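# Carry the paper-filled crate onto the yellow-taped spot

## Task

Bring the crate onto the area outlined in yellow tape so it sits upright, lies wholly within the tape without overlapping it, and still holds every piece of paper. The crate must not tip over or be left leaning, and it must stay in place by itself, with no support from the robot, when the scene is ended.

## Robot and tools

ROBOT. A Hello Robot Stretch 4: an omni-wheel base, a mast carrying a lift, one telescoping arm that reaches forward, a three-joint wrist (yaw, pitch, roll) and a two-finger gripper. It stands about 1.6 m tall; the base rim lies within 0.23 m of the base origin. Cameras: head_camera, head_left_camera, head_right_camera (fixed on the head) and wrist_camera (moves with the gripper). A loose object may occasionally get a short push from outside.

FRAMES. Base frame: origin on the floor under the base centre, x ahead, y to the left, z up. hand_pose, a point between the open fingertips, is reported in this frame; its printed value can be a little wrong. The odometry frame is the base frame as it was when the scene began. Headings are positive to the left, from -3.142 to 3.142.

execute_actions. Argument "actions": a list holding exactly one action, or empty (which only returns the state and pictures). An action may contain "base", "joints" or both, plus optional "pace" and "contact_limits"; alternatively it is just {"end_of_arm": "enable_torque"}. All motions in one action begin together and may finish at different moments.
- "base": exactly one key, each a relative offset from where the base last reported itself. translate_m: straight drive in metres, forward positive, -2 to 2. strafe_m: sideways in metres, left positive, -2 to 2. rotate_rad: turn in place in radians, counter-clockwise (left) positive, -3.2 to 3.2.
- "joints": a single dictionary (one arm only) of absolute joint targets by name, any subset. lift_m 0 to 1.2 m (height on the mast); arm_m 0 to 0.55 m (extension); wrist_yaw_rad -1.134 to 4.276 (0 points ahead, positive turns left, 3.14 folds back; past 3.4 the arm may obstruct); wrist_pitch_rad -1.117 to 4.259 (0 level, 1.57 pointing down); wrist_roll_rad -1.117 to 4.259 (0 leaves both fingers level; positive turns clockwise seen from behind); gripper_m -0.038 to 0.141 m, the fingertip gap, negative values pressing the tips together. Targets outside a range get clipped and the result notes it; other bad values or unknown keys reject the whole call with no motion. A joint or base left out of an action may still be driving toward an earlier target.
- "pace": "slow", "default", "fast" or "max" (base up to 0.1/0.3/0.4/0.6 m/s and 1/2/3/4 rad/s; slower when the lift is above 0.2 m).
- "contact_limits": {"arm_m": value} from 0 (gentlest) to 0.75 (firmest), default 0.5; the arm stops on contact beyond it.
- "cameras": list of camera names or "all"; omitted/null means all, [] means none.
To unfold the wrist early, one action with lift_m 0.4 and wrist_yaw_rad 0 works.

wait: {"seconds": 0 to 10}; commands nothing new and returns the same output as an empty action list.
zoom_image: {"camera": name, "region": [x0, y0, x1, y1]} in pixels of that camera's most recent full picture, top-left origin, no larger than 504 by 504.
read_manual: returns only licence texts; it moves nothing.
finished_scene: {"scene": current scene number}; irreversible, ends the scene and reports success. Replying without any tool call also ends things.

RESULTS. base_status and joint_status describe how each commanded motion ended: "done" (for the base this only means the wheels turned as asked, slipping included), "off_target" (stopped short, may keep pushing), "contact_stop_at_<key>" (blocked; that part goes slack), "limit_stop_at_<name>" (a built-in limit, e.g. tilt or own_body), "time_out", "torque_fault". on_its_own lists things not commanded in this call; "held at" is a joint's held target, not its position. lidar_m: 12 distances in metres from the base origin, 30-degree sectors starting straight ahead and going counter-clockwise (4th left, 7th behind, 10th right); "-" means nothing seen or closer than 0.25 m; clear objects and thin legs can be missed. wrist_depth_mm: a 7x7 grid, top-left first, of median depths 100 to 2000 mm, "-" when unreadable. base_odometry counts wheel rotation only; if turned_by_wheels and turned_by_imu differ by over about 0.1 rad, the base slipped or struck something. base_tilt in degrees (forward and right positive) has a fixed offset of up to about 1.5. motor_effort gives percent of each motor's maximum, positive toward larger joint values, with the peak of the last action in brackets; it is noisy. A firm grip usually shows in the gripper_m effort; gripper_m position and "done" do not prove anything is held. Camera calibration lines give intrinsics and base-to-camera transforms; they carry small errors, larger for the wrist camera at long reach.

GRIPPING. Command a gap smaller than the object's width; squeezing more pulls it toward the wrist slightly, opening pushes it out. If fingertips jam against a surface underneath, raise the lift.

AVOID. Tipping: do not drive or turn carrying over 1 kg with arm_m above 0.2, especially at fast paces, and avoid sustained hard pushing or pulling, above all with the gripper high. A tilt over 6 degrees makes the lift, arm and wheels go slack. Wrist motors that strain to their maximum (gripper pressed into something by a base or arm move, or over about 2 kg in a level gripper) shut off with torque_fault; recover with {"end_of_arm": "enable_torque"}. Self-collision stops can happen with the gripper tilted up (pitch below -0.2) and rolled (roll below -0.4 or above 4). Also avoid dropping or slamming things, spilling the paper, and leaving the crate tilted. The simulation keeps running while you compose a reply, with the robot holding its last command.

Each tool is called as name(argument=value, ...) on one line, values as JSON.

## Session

execute_actions(actions=[])

Scene clock: 0.00 s.
base_odometry: x=+0.000 y=+0.000 heading=+0.000 (m, m, rad; odometry frame)
turned_by_wheels: +0.000 (rad since the last result)
turned_by_imu: +0.000 (rad since the last result)
base_tilt: forward=-0.8 right=+0.0 (deg)
lidar_m: 0.92 0.80 0.80 0.95 1.64 2.30 2.69 2.94 2.20 2.10 1.82 1.55
base_status: not commanded
joint_positions: lift_m=+0.200 arm_m=+0.002 wrist_yaw_rad=+3.174 wrist_pitch_rad=+0.018 wrist_roll_rad=+0.010 gripper_m=+0.057
joint_status: not commanded
motor_effort: lift_m=+18 arm_m=+0 wrist_yaw_rad=+0 wrist_pitch_rad=-4 wrist_roll_rad=-2 gripper_m=-5 wheel_0=+0 wheel_1=+0 wheel_2=+0 (%)
hand_pose: x=-0.1177 y=+0.0782 z=+0.3734 quat_wxyz=(-0.016, -0.009, +0.005, +1.000) (m; base frame)
wrist_depth_mm: - 135 - - - - 1983 / - 117 140 - - - 1983 / - 116 142 - - - 1983 / - 131 179 - - - 1921 / 132 - - - - - 1921 / 1576 1661 217 1808 1618 1863 1808 / 1042 1008 991 1042 189 1182 1160
pictures: head_camera, head_left_camera, head_right_camera, wrist_camera
camera_calibration (this result's frames):
wrist_camera: T_world_to_cam=[[0.00627902, 0.999639, 0.026122, -0.0976888], [-0.0194809, 0.0262398, -0.999466, 0.434165], [-0.999791, 0.00576679, 0.0196386, 0.099603], [0, 0, 0, 1]] pos_world=[0.108653, 0.0856868, 0.434528]
Images, in order (width x height): head_camera 420x560, head_left_camera 420x672, head_right_camera 420x672, wrist_camera 616x392.

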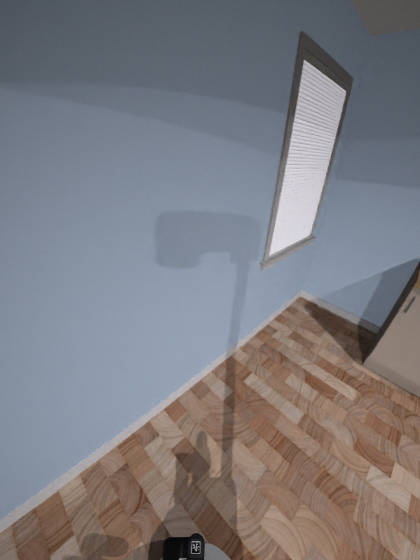

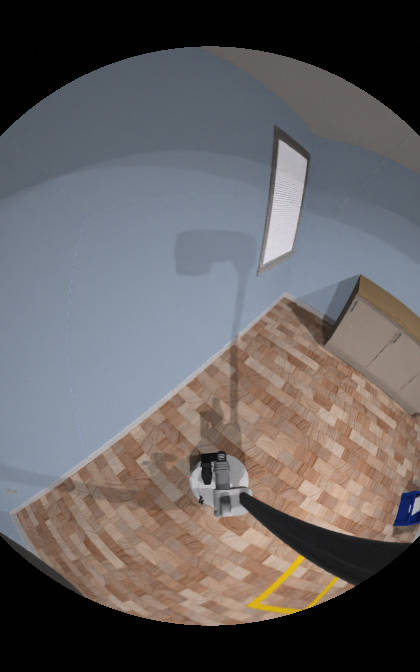

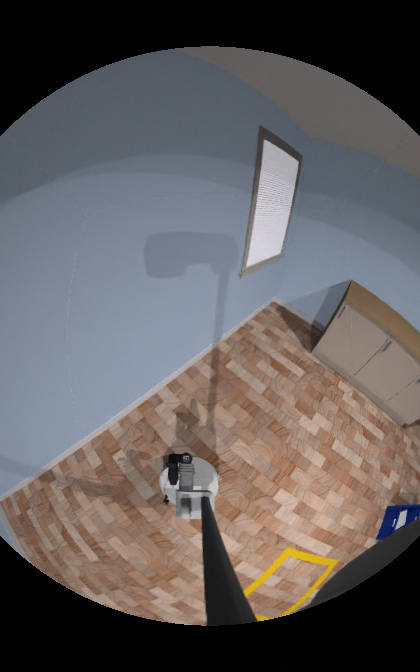

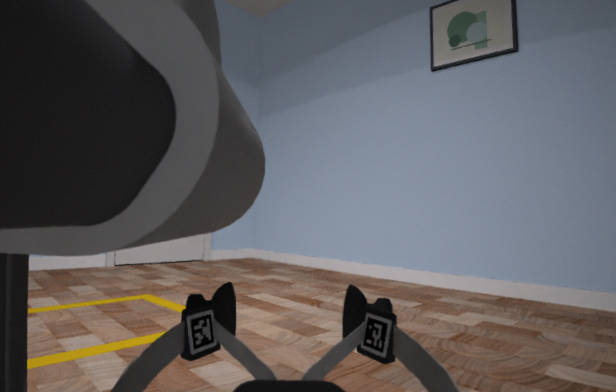

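execute_actions(actions=[{"base":{"rotate_rad":-2.36},"joints":{"lift_m":0.5,"wrist_yaw_rad":0,"wrist_pitch_rad":1.57,"gripper_m":0.1},"pace":"fast"}])

Scene clock: 2.83 s.
base_odometry: x=+0.000 y=+0.000 heading=-2.360 (m, m, rad; odometry frame)
turned_by_wheels: -2.360 (rad since the last result)
turned_by_imu: -2.328 (rad since the last result)
base_tilt: forward=-0.9 right=+0.0 (deg)
lidar_m: 2.19 2.19 1.88 1.81 1.14 0.82 0.79 0.83 1.15 2.30 2.37 3.06
base_status: done
joint_positions: lift_m=+0.500 arm_m=+0.002 wrist_yaw_rad=+0.000 wrist_pitch_rad=+1.570 wrist_roll_rad=+0.010 gripper_m=+0.100
joint_status: all done
motor_effort: lift_m=+21(24) arm_m=+0(0) wrist_yaw_rad=-2(8) wrist_pitch_rad=+2(7) wrist_roll_rad=-1(2) gripper_m=-4(1) wheel_0=+0(6) wheel_1=+0(12) wheel_2=-1(8) (%)
hand_pose: x=+0.1736 y=-0.0874 z=+0.3896 quat_wxyz=(+0.707, +0.004, +0.707, -0.004) (m; base frame)
wrist_depth_mm: 609 621 627 634 640 647 654 / 609 609 627 634 634 647 640 / 603 609 615 621 627 640 640 / 597 603 615 615 621 634 640 / 591 603 407 609 615 627 627 / 585 382 389 394 433 621 627 / 379 377 382 392 296 609 615
pictures: head_camera, head_left_camera, head_right_camera, wrist_camera
camera_calibration (this result's frames):
wrist_camera: T_world_to_cam=[[0.0257727, -0.998917, 0.0387385, -0.117444], [-0.998916, -0.0272367, -0.0377513, 0.251117], [0.0387655, -0.0377235, -0.998536, 0.604026], [0, 0, 0, 1]] pos_world=[0.230456, -0.0876911, 0.617171]
Images, in order (width x height): head_camera 420x560, head_left_camera 420x672, head_right_camera 420x672, wrist_camera 616x392.

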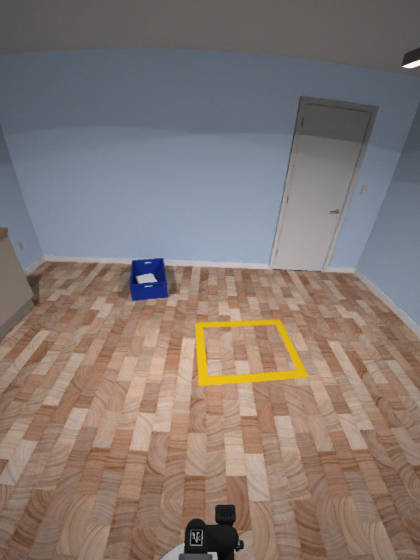

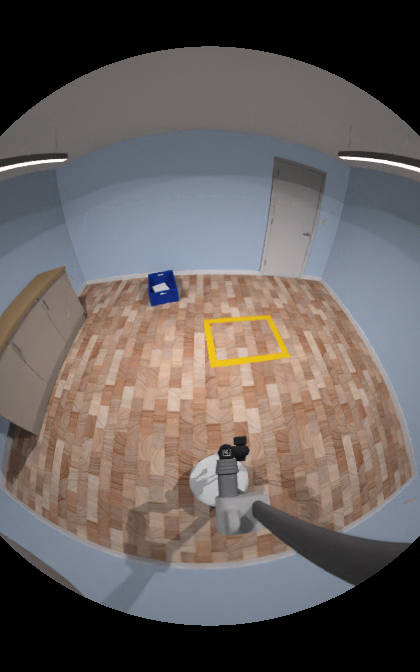

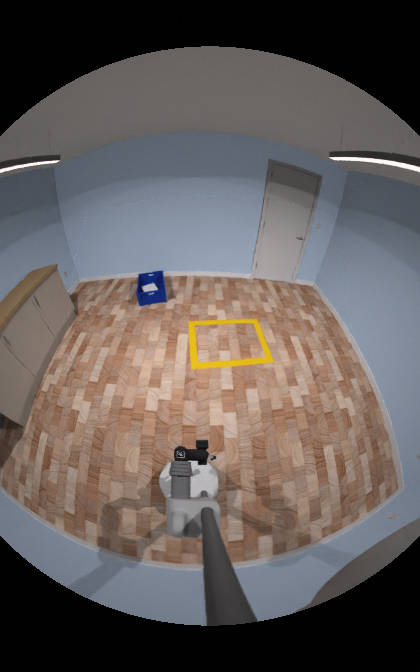

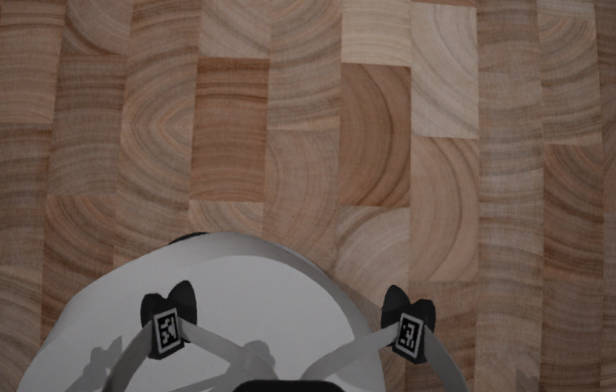

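execute_actions(actions=[{"base":{"rotate_rad":0.09},"joints":{"wrist_roll_rad":1.57,"arm_m":0.35}}], cameras=[])

execute_actions(actions=[{"base":{"strafe_m":0.53},"pace":"fast"}], cameras=[])

execute_actions(actions=[{"base":{"translate_m":1.63},"pace":"fast"}])

Scene clock: 5.67 s.
base_odometry: x=+0.000 y=+0.000 heading=-2.270 (m, m, rad; odometry frame)
turned_by_wheels: +0.090 (rad since the last result)
turned_by_imu: +0.088 (rad since the last result)
base_tilt: forward=-0.8 right=+0.0 (deg)
lidar_m: 2.19 2.20 1.83 1.81 1.04 0.79 0.80 0.84 1.29 2.30 2.44 3.00
base_status: done
joint_positions: lift_m=+0.500 arm_m=+0.349 wrist_yaw_rad=+0.000 wrist_pitch_rad=+1.570 wrist_roll_rad=+1.570 gripper_m=+0.100
joint_status: all done
motor_effort: lift_m=+21(21) arm_m=+8(8) wrist_yaw_rad=-1(1) wrist_pitch_rad=+3(2) wrist_roll_rad=+0(9) gripper_m=-2(4) wheel_0=+1(2) wheel_1=+2(2) wheel_2=+1(2) (%)
hand_pose: x=+0.5198 y=-0.0874 z=+0.3896 quat_wxyz=(+0.501, +0.500, +0.500, -0.499) (m; base frame)
wrist_depth_mm: 615 615 627 627 634 634 634 / 609 615 615 621 615 634 640 / 603 615 615 621 621 627 627 / 597 603 615 615 615 621 627 / 597 603 609 609 615 615 500 / 591 597 603 609 609 609 455 / 591 585 603 603 399 621 442
pictures: none
No camera images: the call's "cameras" was empty. Leave "cameras" out to get every camera's image.

Scene clock: 8.23 s.
base_odometry: x=+0.406 y=-0.341 heading=-2.270 (m, m, rad; odometry frame)
turned_by_wheels: +0.000 (rad since the last result)
turned_by_imu: +0.000 (rad since the last result)
base_tilt: forward=-0.8 right=+0.1 (deg)
lidar_m: 2.11 1.67 1.31 1.27 0.98 0.77 0.76 0.82 1.22 2.83 3.02 3.03
base_status: done
joint_positions: lift_m=+0.500 arm_m=+0.349 wrist_yaw_rad=+0.000 wrist_pitch_rad=+1.570 wrist_roll_rad=+1.570 gripper_m=+0.100
joint_status: not commanded
motor_effort: lift_m=+21(20) arm_m=+8(8) wrist_yaw_rad=+0(2) wrist_pitch_rad=+2(3) wrist_roll_rad=-1(1) gripper_m=-2(1) wheel_0=+1(11) wheel_1=+0(11) wheel_2=+1(2) (%)
hand_pose: x=+0.5198 y=-0.0874 z=+0.3896 quat_wxyz=(+0.501, +0.500, +0.500, -0.499) (m; base frame)
wrist_depth_mm: 615 615 621 621 634 634 647 / 609 615 621 621 627 627 634 / 603 603 615 615 615 627 627 / 597 603 615 615 615 621 627 / 591 597 603 609 615 621 500 / 591 597 603 603 609 615 455 / 597 591 597 597 402 609 442
pictures: none
No camera images: the call's "cameras" was empty. Leave "cameras" out to get every camera's image.

Scene clock: 13.67 s.
base_odometry: x=-0.643 y=-1.589 heading=-2.270 (m, m, rad; odometry frame)
turned_by_wheels: +0.000 (rad since the last result)
turned_by_imu: -0.003 (rad since the last result)
base_tilt: forward=-0.8 right=+0.0 (deg)
lidar_m: 0.49 1.47 1.15 1.12 1.20 1.80 2.38 2.58 3.03 2.97 1.78 0.54
base_status: done
joint_positions: lift_m=+0.500 arm_m=+0.349 wrist_yaw_rad=+0.000 wrist_pitch_rad=+1.570 wrist_roll_rad=+1.570 gripper_m=+0.100
joint_status: not commanded
motor_effort: lift_m=+21(21) arm_m=+8(8) wrist_yaw_rad=+0(0) wrist_pitch_rad=+3(3) wrist_roll_rad=+0(1) gripper_m=-3(2) wheel_0=-2(6) wheel_1=+0(8) wheel_2=+1(8) (%)
hand_pose: x=+0.5198 y=-0.0874 z=+0.3896 quat_wxyz=(+0.501, +0.500, +0.500, -0.499) (m; base frame)
wrist_depth_mm: 609 615 627 627 634 634 640 / 609 415 424 621 621 634 634 / 521 574 609 615 627 627 634 / 597 496 603 615 615 627 627 / 496 496 597 609 615 621 500 / 492 492 496 603 609 615 455 / 480 492 554 384 402 609 442
pictures: head_camera, head_left_camera, head_right_camera, wrist_camera
camera_calibration (this result's frames):
wrist_camera: T_world_to_cam=[[-0.998602, -0.0370629, 0.0376992, 0.490567], [-0.0384604, 0.998573, -0.0370474, 0.187053], [-0.0362723, -0.0384455, -0.998602, 0.629591], [0, 0, 0, 1]] pos_world=[0.519911, -0.144399, 0.617147]
Images, in order (width x height): head_camera 420x560, head_left_camera 420x672, head_right_camera 420x672, wrist_camera 616x392.

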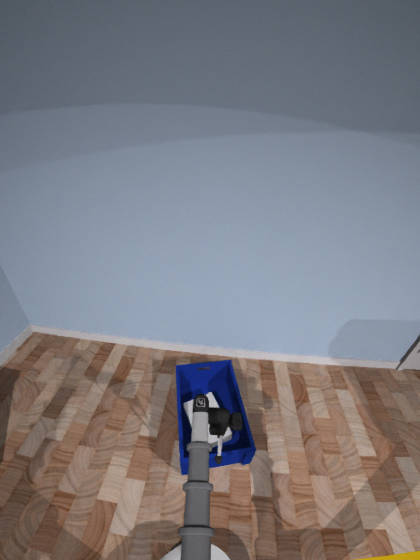

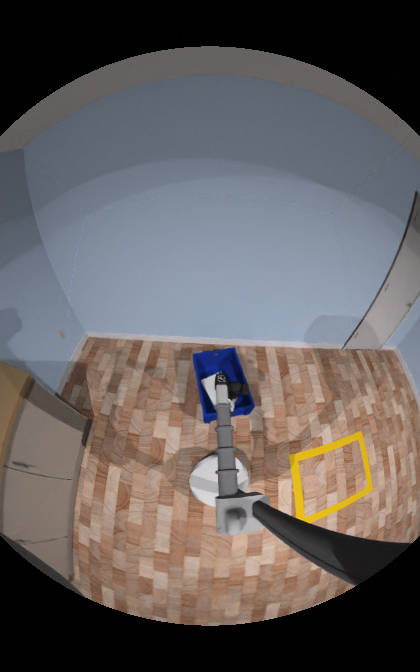

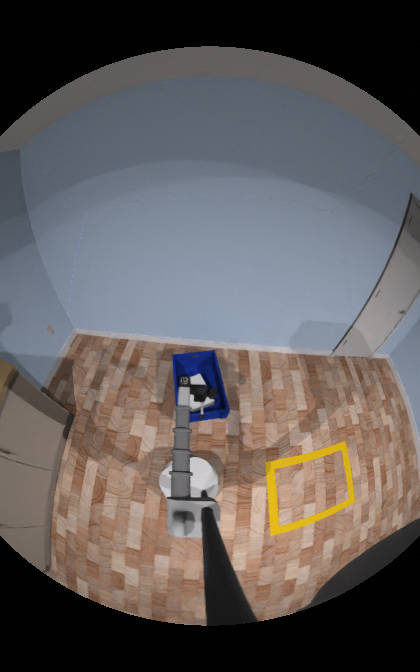

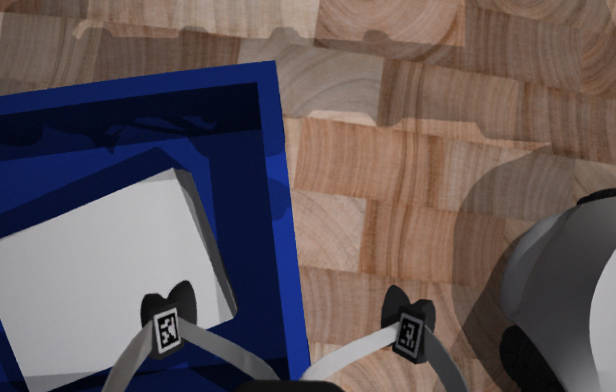

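execute_actions(actions=[{"joints":{"lift_m":0.38,"gripper_m":0.06,"arm_m":0.34,"wrist_roll_rad":1.47}}], cameras=["wrist_camera"])

Scene clock: 15.70 s.
base_odometry: x=-0.643 y=-1.589 heading=-2.270 (m, m, rad; odometry frame)
turned_by_wheels: +0.000 (rad since the last result)
turned_by_imu: -0.001 (rad since the last result)
base_tilt: forward=-0.7 right=+0.1 (deg)
lidar_m: 0.48 1.46 1.16 1.11 1.21 1.79 2.37 2.59 3.00 2.98 1.78 0.54
base_status: not commanded
joint_positions: lift_m=+0.380 arm_m=+0.341 wrist_yaw_rad=+0.000 wrist_pitch_rad=+1.570 wrist_roll_rad=+1.470 gripper_m=+0.060
joint_status: all done
motor_effort: lift_m=+16(19) arm_m=-8(9) wrist_yaw_rad=-1(0) wrist_pitch_rad=+2(2) wrist_roll_rad=-2(5) gripper_m=-4(5) wheel_0=-1(2) wheel_1=+0(0) wheel_2=+0(1) (%)
hand_pose: x=+0.5127 y=-0.0874 z=+0.2699 quat_wxyz=(+0.525, +0.475, +0.524, -0.474) (m; base frame)
wrist_depth_mm: 279 286 294 500 504 508 517 / 389 399 410 496 504 508 512 / 484 488 488 500 500 504 508 / 377 379 488 496 496 500 500 / 375 379 484 492 496 500 500 / 373 375 221 484 492 492 455 / 370 373 477 266 190 492 436
pictures: wrist_camera
camera_calibration (this result's frames):
wrist_camera: T_world_to_cam=[[-0.99004, -0.135638, 0.0377322, 0.474961], [-0.137031, 0.98987, -0.0371448, 0.232145], [-0.0323117, -0.0419453, -0.998597, 0.507498], [0, 0, 0, 1]] pos_world=[0.51844, -0.144083, 0.497488]
Images, in order (width x height): wrist_camera 616x392.

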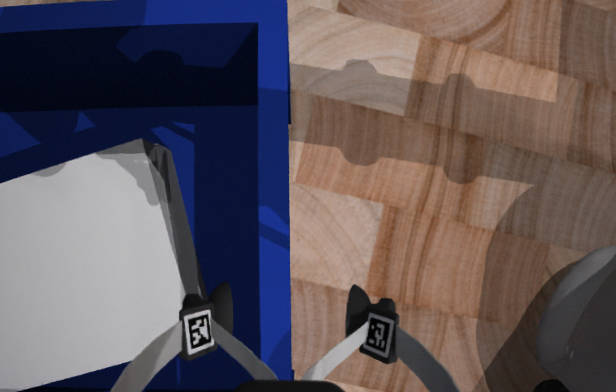

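execute_actions(actions=[{"joints":{"lift_m":0.29,"arm_m":0.35}}], cameras=[])

execute_actions(actions=[{"joints":{"gripper_m":-0.01}}], cameras=[])

execute_actions(actions=[{"base":{"translate_m":-0.76},"pace":"slow"}], cameras=[])

execute_actions(actions=[{"base":{"strafe_m":-0.15},"joints":{"wrist_roll_rad":1.2},"pace":"slow"}], cameras=[])

execute_actions(actions=[{"base":{"strafe_m":-0.17},"joints":{"wrist_roll_rad":0.9},"pace":"slow"}], cameras=[])

execute_actions(actions=[{"base":{"strafe_m":-0.2},"joints":{"wrist_roll_rad":0.55},"pace":"slow"}])

Scene clock: 17.93 s.
base_odometry: x=-0.643 y=-1.589 heading=-2.270 (m, m, rad; odometry frame)
turned_by_wheels: +0.000 (rad since the last result)
turned_by_imu: -0.001 (rad since the last result)
base_tilt: forward=-0.7 right=+0.2 (deg)
lidar_m: 0.47 1.44 1.15 1.11 1.21 1.81 2.37 2.57 3.02 2.97 1.79 0.55
base_status: not commanded
joint_positions: lift_m=+0.290 arm_m=+0.349 wrist_yaw_rad=+0.000 wrist_pitch_rad=+1.570 wrist_roll_rad=+1.470 gripper_m=+0.060
joint_status: all done
motor_effort: lift_m=+16(16) arm_m=+8(9) wrist_yaw_rad=+0(0) wrist_pitch_rad=+3(3) wrist_roll_rad=-2(2) gripper_m=-1(3) wheel_0=-1(1) wheel_1=+0(0) wheel_2=+1(1) (%)
hand_pose: x=+0.5197 y=-0.0874 z=+0.1799 quat_wxyz=(+0.525, +0.475, +0.524, -0.474) (m; base frame)
wrist_depth_mm: 274 283 282 410 415 418 418 / 384 394 399 407 413 415 415 / 291 362 399 404 407 410 413 / 289 301 394 402 407 407 413 / 286 289 392 399 404 407 407 / 286 287 207 397 397 402 404 / 285 283 187 178 191 402 402
pictures: none
No camera images: the call's "cameras" was empty. Leave "cameras" out to get every camera's image.

Scene clock: 19.40 s.
base_odometry: x=-0.643 y=-1.589 heading=-2.270 (m, m, rad; odometry frame)
turned_by_wheels: +0.000 (rad since the last result)
turned_by_imu: +0.000 (rad since the last result)
base_tilt: forward=-0.6 right=+0.1 (deg)
lidar_m: 0.48 1.45 1.15 1.11 1.21 1.78 2.37 2.56 3.00 2.98 1.80 0.55
base_status: not commanded
joint_positions: lift_m=+0.289 arm_m=+0.349 wrist_yaw_rad=+0.004 wrist_pitch_rad=+1.561 wrist_roll_rad=+1.470 gripper_m=-0.009
joint_status: all done
on_its_own: wrist_pitch_rad is at rest, and its effort (+28) is outside its rest range (-23 to +23)
motor_effort: lift_m=+29(29) arm_m=+5(8) wrist_yaw_rad=-9(11) wrist_pitch_rad=+28(30) wrist_roll_rad=-2(2) gripper_m=-23(23) wheel_0=-2(1) wheel_1=+0(0) wheel_2=+2(3) (%)
hand_pose: x=+0.5231 y=-0.0874 z=+0.1789 quat_wxyz=(+0.528, +0.476, +0.523, -0.471) (m; base frame)
wrist_depth_mm: 282 287 293 402 404 410 410 / 387 394 394 399 404 410 410 / 283 336 394 397 402 404 407 / 283 294 389 394 397 402 402 / 281 282 387 392 397 399 404 / 278 281 206 186 394 397 399 / 278 157 241 172 171 394 394
pictures: none
No camera images: the call's "cameras" was empty. Leave "cameras" out to get every camera's image.

Scene clock: 28.27 s.
base_odometry: x=-0.154 y=-1.007 heading=-2.269 (m, m, rad; odometry frame)
turned_by_wheels: +0.000 (rad since the last result)
turned_by_imu: +0.001 (rad since the last result)
base_tilt: forward=-0.8 right=+0.2 (deg)
lidar_m: 0.51 1.58 1.21 1.18 1.27 1.66 1.61 1.75 2.57 2.88 2.75 0.56
base_status: done
joint_positions: lift_m=+0.289 arm_m=+0.349 wrist_yaw_rad=+0.004 wrist_pitch_rad=+1.557 wrist_roll_rad=+1.471 gripper_m=-0.009
joint_status: not commanded
on_its_own: wrist_pitch_rad is at rest, and its effort (+39) is outside its rest range (-23 to +23)
motor_effort: lift_m=+29(30) arm_m=+4(6) wrist_yaw_rad=-13(14) wrist_pitch_rad=+39(44) wrist_roll_rad=-4(3) gripper_m=-22(27) wheel_0=-2(4) wheel_1=-2(0) wheel_2=+5(11) (%)
hand_pose: x=+0.5245 y=-0.0874 z=+0.1789 quat_wxyz=(+0.529, +0.476, +0.522, -0.470) (m; base frame)
wrist_depth_mm: 310 306 300 253 404 407 410 / 394 394 397 355 404 407 407 / 287 304 394 177 402 404 404 / 285 286 394 176 397 402 404 / 282 285 389 392 397 397 399 / 282 281 202 185 394 397 397 / 278 157 174 173 168 392 394
pictures: none
No camera images: the call's "cameras" was empty. Leave "cameras" out to get every camera's image.

Scene clock: 30.90 s.
base_odometry: x=-0.269 y=-0.911 heading=-2.268 (m, m, rad; odometry frame)
turned_by_wheels: +0.002 (rad since the last result)
turned_by_imu: +0.003 (rad since the last result)
base_tilt: forward=-0.7 right=+0.1 (deg)
lidar_m: 0.45 0.69 1.35 1.34 1.46 1.68 1.63 1.77 2.61 2.73 2.71 0.58
base_status: done
joint_positions: lift_m=+0.290 arm_m=+0.349 wrist_yaw_rad=+0.003 wrist_pitch_rad=+1.564 wrist_roll_rad=+1.199 gripper_m=-0.010
joint_status: all done
motor_effort: lift_m=+23(29) arm_m=+4(4) wrist_yaw_rad=-8(13) wrist_pitch_rad=+20(51) wrist_roll_rad=+0(9) gripper_m=-14(24) wheel_0=+12(14) wheel_1=+2(4) wheel_2=+9(9) (%)
hand_pose: x=+0.5224 y=-0.0874 z=+0.1793 quat_wxyz=(+0.586, +0.399, +0.583, -0.397) (m; base frame)
wrist_depth_mm: 279 282 281 184 410 413 415 / 397 397 399 392 404 410 413 / 291 325 399 397 402 407 410 / 290 290 394 180 402 404 402 / 289 289 394 179 402 402 404 / 285 287 336 178 397 402 402 / 285 155 178 176 169 397 399
pictures: none
No camera images: the call's "cameras" was empty. Leave "cameras" out to get every camera's image.

Scene clock: 33.73 s.
base_odometry: x=-0.400 y=-0.803 heading=-2.266 (m, m, rad; odometry frame)
turned_by_wheels: +0.002 (rad since the last result)
turned_by_imu: +0.004 (rad since the last result)
base_tilt: forward=-0.7 right=+0.0 (deg)
lidar_m: 0.40 0.54 1.56 1.51 1.64 1.68 1.66 1.79 2.64 2.56 2.70 0.61
base_status: done
joint_positions: lift_m=+0.290 arm_m=+0.349 wrist_yaw_rad=+0.004 wrist_pitch_rad=+1.561 wrist_roll_rad=+0.899 gripper_m=-0.010
joint_status: all done
on_its_own: wrist_pitch_rad is at rest, and its effort (+28) is outside its rest range (-23 to +23)
motor_effort: lift_m=+23(24) arm_m=+4(4) wrist_yaw_rad=-13(13) wrist_pitch_rad=+28(28) wrist_roll_rad=+0(7) gripper_m=-13(14) wheel_0=+11(16) wheel_1=+2(2) wheel_2=+12(13) (%)
hand_pose: x=+0.5233 y=-0.0874 z=+0.1793 quat_wxyz=(+0.641, +0.307, +0.634, -0.304) (m; base frame)
wrist_depth_mm: 271 276 278 407 410 415 415 / 382 389 392 404 407 407 413 / 293 364 399 402 407 410 407 / 290 296 397 402 407 402 404 / 289 290 392 399 402 402 402 / 286 287 202 180 397 399 397 / 283 158 176 176 281 394 394
pictures: none
No camera images: the call's "cameras" was empty. Leave "cameras" out to get every camera's image.

Scene clock: 36.87 s.
base_odometry: x=-0.553 y=-0.675 heading=-2.263 (m, m, rad; odometry frame)
turned_by_wheels: +0.002 (rad since the last result)
turned_by_imu: +0.005 (rad since the last result)
base_tilt: forward=-0.8 right=+0.1 (deg)
lidar_m: 0.34 0.45 1.73 1.71 1.87 1.72 1.68 1.81 2.42 2.36 2.56 0.71
base_status: done
joint_positions: lift_m=+0.290 arm_m=+0.349 wrist_yaw_rad=+0.003 wrist_pitch_rad=+1.562 wrist_roll_rad=+0.550 gripper_m=-0.010
joint_status: all done
on_its_own: wrist_pitch_rad is at rest, and its effort (+24) is outside its rest range (-23 to +23)
motor_effort: lift_m=+24(23) arm_m=+4(4) wrist_yaw_rad=-9(11) wrist_pitch_rad=+24(43) wrist_roll_rad=-2(8) gripper_m=-18(17) wheel_0=+14(20) wheel_1=+3(5) wheel_2=+12(13) (%)
hand_pose: x=+0.5229 y=-0.0874 z=+0.1793 quat_wxyz=(+0.684, +0.192, +0.678, -0.190) (m; base frame)
wrist_depth_mm: 289 287 282 272 415 413 418 / 399 399 397 183 410 410 415 / 290 317 402 181 404 407 410 / 290 290 394 397 404 407 407 / 287 289 392 394 402 402 404 / 285 286 202 181 397 397 399 / 283 154 176 176 166 394 397
pictures: head_camera, head_left_camera, head_right_camera, wrist_camera
camera_calibration (this result's frames):
wrist_camera: T_world_to_cam=[[-0.489137, -0.871522, 0.0345556, 0.162858], [-0.871934, 0.487609, -0.0443802, 0.571885], [0.0218287, -0.0518382, -0.998417, 0.388183], [0, 0, 0, 1]] pos_world=[0.569832, -0.116799, 0.407321]
Images, in order (width x height): head_camera 420x560, head_left_camera 420x672, head_right_camera 420x672, wrist_camera 616x392.

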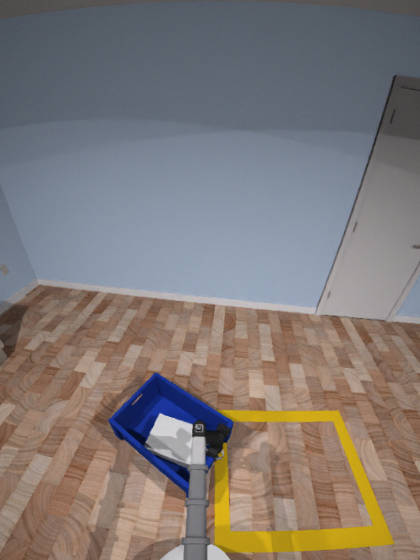

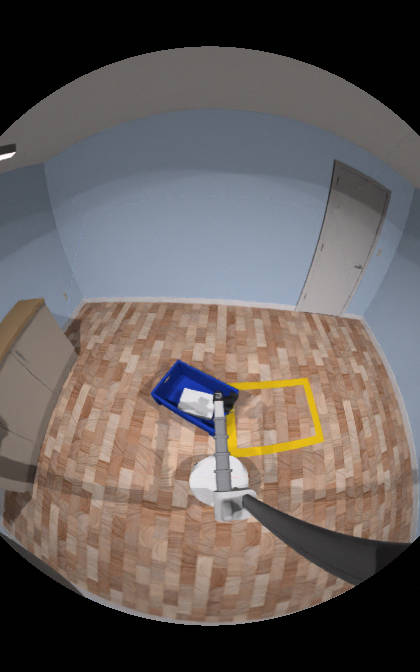

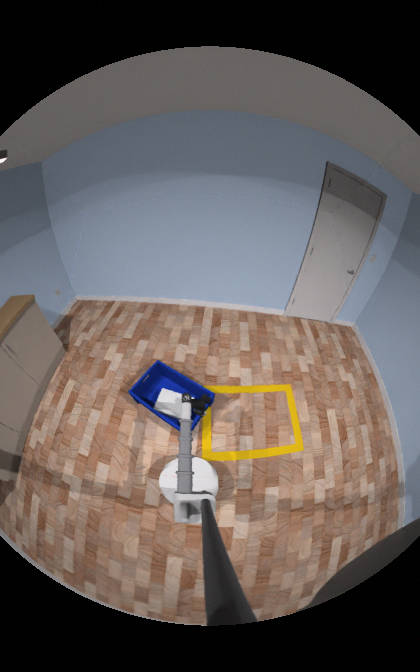

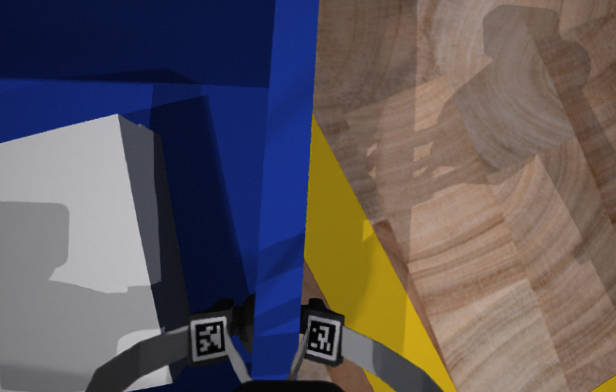

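Tape is about 2cm nearer than last time.

execute_actions(actions=[{"base":{"strafe_m":-0.25},"joints":{"wrist_roll_rad":0.25,"arm_m":0.33},"pace":"slow"}], cameras=[])

execute_actions(actions=[{"base":{"strafe_m":-0.45},"joints":{"wrist_roll_rad":-0.05},"pace":"slow"}], cameras=["wrist_camera","head_camera"])

Scene clock: 40.83 s.
base_odometry: x=-0.746 y=-0.516 heading=-2.261 (m, m, rad; odometry frame)
turned_by_wheels: +0.002 (rad since the last result)
turned_by_imu: +0.006 (rad since the last result)
base_tilt: forward=-0.8 right=+0.1 (deg)
lidar_m: 0.33 0.38 0.71 1.96 2.14 1.73 1.69 1.85 2.16 2.13 2.33 2.07
base_status: done
joint_positions: lift_m=+0.290 arm_m=+0.332 wrist_yaw_rad=+0.002 wrist_pitch_rad=+1.565 wrist_roll_rad=+0.251 gripper_m=-0.010
joint_status: all done
motor_effort: lift_m=+23(23) arm_m=-9(13) wrist_yaw_rad=-4(12) wrist_pitch_rad=+18(55) wrist_roll_rad=-3(14) gripper_m=-15(19) wheel_0=+14(18) wheel_1=+1(2) wheel_2=+12(16) (%)
hand_pose: x=+0.5045 y=-0.0874 z=+0.1793 quat_wxyz=(+0.704, +0.088, +0.699, -0.088) (m; base frame)
wrist_depth_mm: 314 303 289 185 410 418 418 / 397 399 402 330 413 410 413 / 291 296 399 182 404 410 410 / 289 290 397 181 402 407 407 / 286 287 389 179 399 404 402 / 283 285 201 181 399 397 399 / 279 155 176 175 166 397 397
pictures: none
No camera images: the call's "cameras" was empty. Leave "cameras" out to get every camera's image.

Scene clock: 46.47 s.
base_odometry: x=-1.093 y=-0.231 heading=-2.259 (m, m, rad; odometry frame)
turned_by_wheels: +0.002 (rad since the last result)
turned_by_imu: +0.010 (rad since the last result)
base_tilt: forward=-0.8 right=+0.0 (deg)
lidar_m: 0.32 0.35 0.47 2.41 2.26 1.78 1.77 1.92 1.71 1.67 1.85 1.98
base_status: done
joint_positions: lift_m=+0.290 arm_m=+0.332 wrist_yaw_rad=+0.000 wrist_pitch_rad=+1.567 wrist_roll_rad=-0.048 gripper_m=-0.010
joint_status: all done
motor_effort: lift_m=+23(23) arm_m=-9(10) wrist_yaw_rad=-1(5) wrist_pitch_rad=+10(34) wrist_roll_rad=-5(10) gripper_m=-16(17) wheel_0=+15(20) wheel_1=+2(2) wheel_2=+11(15) (%)
hand_pose: x=+0.5035 y=-0.0874 z=+0.1793 quat_wxyz=(+0.708, -0.017, +0.706, +0.017) (m; base frame)
wrist_depth_mm: 342 319 296 185 413 415 421 / 399 399 397 325 410 410 415 / 291 293 399 182 407 410 410 / 286 290 394 180 402 404 407 / 285 287 392 178 399 402 407 / 283 283 202 181 397 399 399 / 281 155 178 175 167 394 397
pictures: head_camera, wrist_camera
camera_calibration (this result's frames):
wrist_camera: T_world_to_cam=[[0.0840641, -0.995696, 0.0390104, -0.146917], [-0.995505, -0.0856329, -0.0404544, 0.566324], [0.0436208, -0.0354343, -0.99842, 0.379061], [0, 0, 0, 1]] pos_world=[0.559594, -0.084357, 0.407103]
Images, in order (width x height): head_camera 420x560, wrist_camera 616x392.

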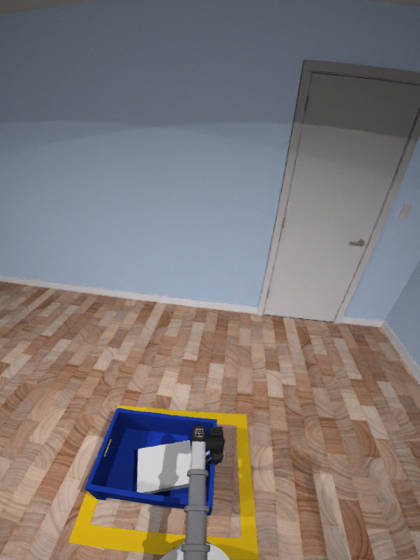

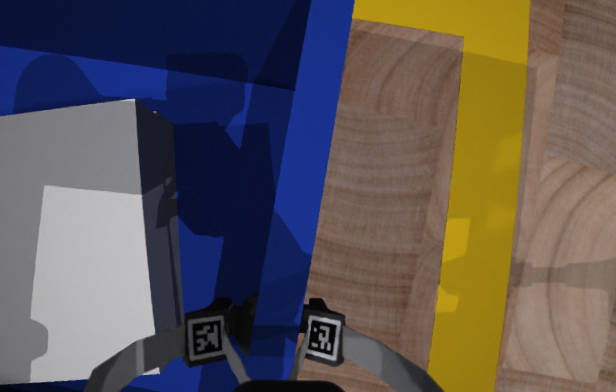

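execute_actions(actions=[{"base":{"strafe_m":-0.09},"pace":"slow"}], cameras=[])

execute_actions(actions=[{"joints":{"gripper_m":0.07}}], cameras=[])

execute_actions(actions=[{"joints":{"lift_m":0.9},"pace":"fast"}], cameras=["wrist_camera","head_camera"])

Scene clock: 49.13 s.
base_odometry: x=-1.163 y=-0.174 heading=-2.257 (m, m, rad; odometry frame)
turned_by_wheels: +0.002 (rad since the last result)
turned_by_imu: +0.003 (rad since the last result)
base_tilt: forward=-0.8 right=+0.1 (deg)
lidar_m: 0.33 0.33 0.50 2.48 2.24 1.81 1.76 1.95 1.60 1.59 1.76 1.97
base_status: done
joint_positions: lift_m=+0.290 arm_m=+0.332 wrist_yaw_rad=+0.000 wrist_pitch_rad=+1.568 wrist_roll_rad=-0.049 gripper_m=-0.010
joint_status: not commanded
motor_effort: lift_m=+23(23) arm_m=-8(9) wrist_yaw_rad=+0(1) wrist_pitch_rad=+8(10) wrist_roll_rad=-5(5) gripper_m=-19(16) wheel_0=+11(23) wheel_1=+1(4) wheel_2=+8(8) (%)
hand_pose: x=+0.5033 y=-0.0874 z=+0.1793 quat_wxyz=(+0.708, -0.017, +0.706, +0.017) (m; base frame)
wrist_depth_mm: 327 310 293 238 415 418 418 / 397 397 399 183 410 413 418 / 289 291 397 399 404 410 413 / 286 289 394 179 402 407 410 / 283 285 389 178 399 402 404 / 281 283 206 180 394 399 402 / 279 161 174 175 163 397 397
pictures: none
No camera images: the call's "cameras" was empty. Leave "cameras" out to get every camera's image.

Scene clock: 50.70 s.
base_odometry: x=-1.163 y=-0.174 heading=-2.259 (m, m, rad; odometry frame)
turned_by_wheels: -0.001 (rad since the last result)
turned_by_imu: -0.002 (rad since the last result)
base_tilt: forward=-0.8 right=+0.1 (deg)
lidar_m: 0.32 0.35 0.51 2.49 2.22 1.80 1.77 1.95 1.60 1.58 1.73 1.96
base_status: not commanded
joint_positions: lift_m=+0.290 arm_m=+0.331 wrist_yaw_rad=+0.000 wrist_pitch_rad=+1.571 wrist_roll_rad=-0.050 gripper_m=+0.070
joint_status: all done
motor_effort: lift_m=+19(23) arm_m=-8(9) wrist_yaw_rad=+2(1) wrist_pitch_rad=+0(9) wrist_roll_rad=-1(4) gripper_m=-3(16) wheel_0=+4(10) wheel_1=-1(1) wheel_2=+2(8) (%)
hand_pose: x=+0.5023 y=-0.0874 z=+0.1797 quat_wxyz=(+0.707, -0.017, +0.707, +0.017) (m; base frame)
wrist_depth_mm: 324 309 290 242 415 424 427 / 397 399 402 186 415 418 424 / 289 307 402 185 410 415 421 / 286 294 397 402 410 413 415 / 285 287 392 402 404 410 410 / 282 285 207 397 402 404 407 / 279 282 185 178 193 402 404
pictures: none
No camera images: the call's "cameras" was empty. Leave "cameras" out to get every camera's image.

Scene clock: 53.30 s.
base_odometry: x=-1.163 y=-0.174 heading=-2.259 (m, m, rad; odometry frame)
turned_by_wheels: +0.000 (rad since the last result)
turned_by_imu: -0.001 (rad since the last result)
base_tilt: forward=-0.8 right=+0.1 (deg)
lidar_m: 0.30 0.33 0.48 2.50 2.25 1.80 1.77 1.95 1.60 1.59 1.75 1.95
base_status: not commanded
joint_positions: lift_m=+0.900 arm_m=+0.331 wrist_yaw_rad=+0.000 wrist_pitch_rad=+1.570 wrist_roll_rad=-0.050 gripper_m=+0.070
joint_status: all done
motor_effort: lift_m=+20(24) arm_m=-8(8) wrist_yaw_rad=+1(1) wrist_pitch_rad=+0(1) wrist_roll_rad=-2(3) gripper_m=-4(2) wheel_0=+3(3) wheel_1=-1(1) wheel_2=+2(2) (%)
hand_pose: x=+0.5024 y=-0.0874 z=+0.7896 quat_wxyz=(+0.707, -0.017, +0.707, +0.017) (m; base frame)
wrist_depth_mm: 1025 1025 1025 1042 1060 1060 1098 / 1008 1008 1025 1025 1060 1060 1078 / 842 1008 1025 1042 1042 1060 1060 / 917 976 904 1025 1042 1042 1042 / 931 891 891 1008 1008 1025 1025 / 960 878 768 1008 1025 1025 1025 / 960 976 831 991 192 1025 1025
pictures: head_camera, wrist_camera
camera_calibration (this result's frames):
wrist_camera: T_world_to_cam=[[0.084955, -0.995631, 0.0387518, -0.170869], [-0.995558, -0.0864039, -0.037385, 0.58746], [0.04057, -0.0354036, -0.998549, 0.990017], [0, 0, 0, 1]] pos_world=[0.559202, -0.084313, 1.01716]
Images, in order (width x height): head_camera 420x560, wrist_camera 616x392.

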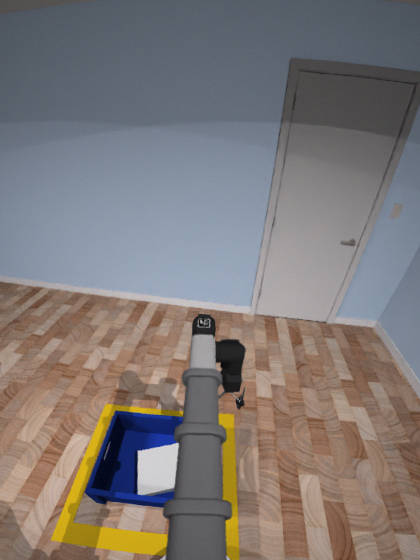

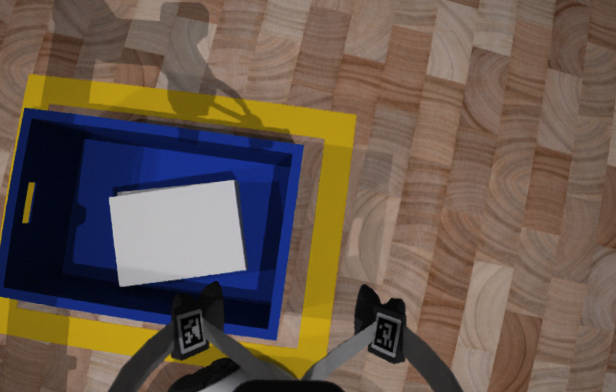

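finished_scene(scene=2)

The scene is finished: the task was done.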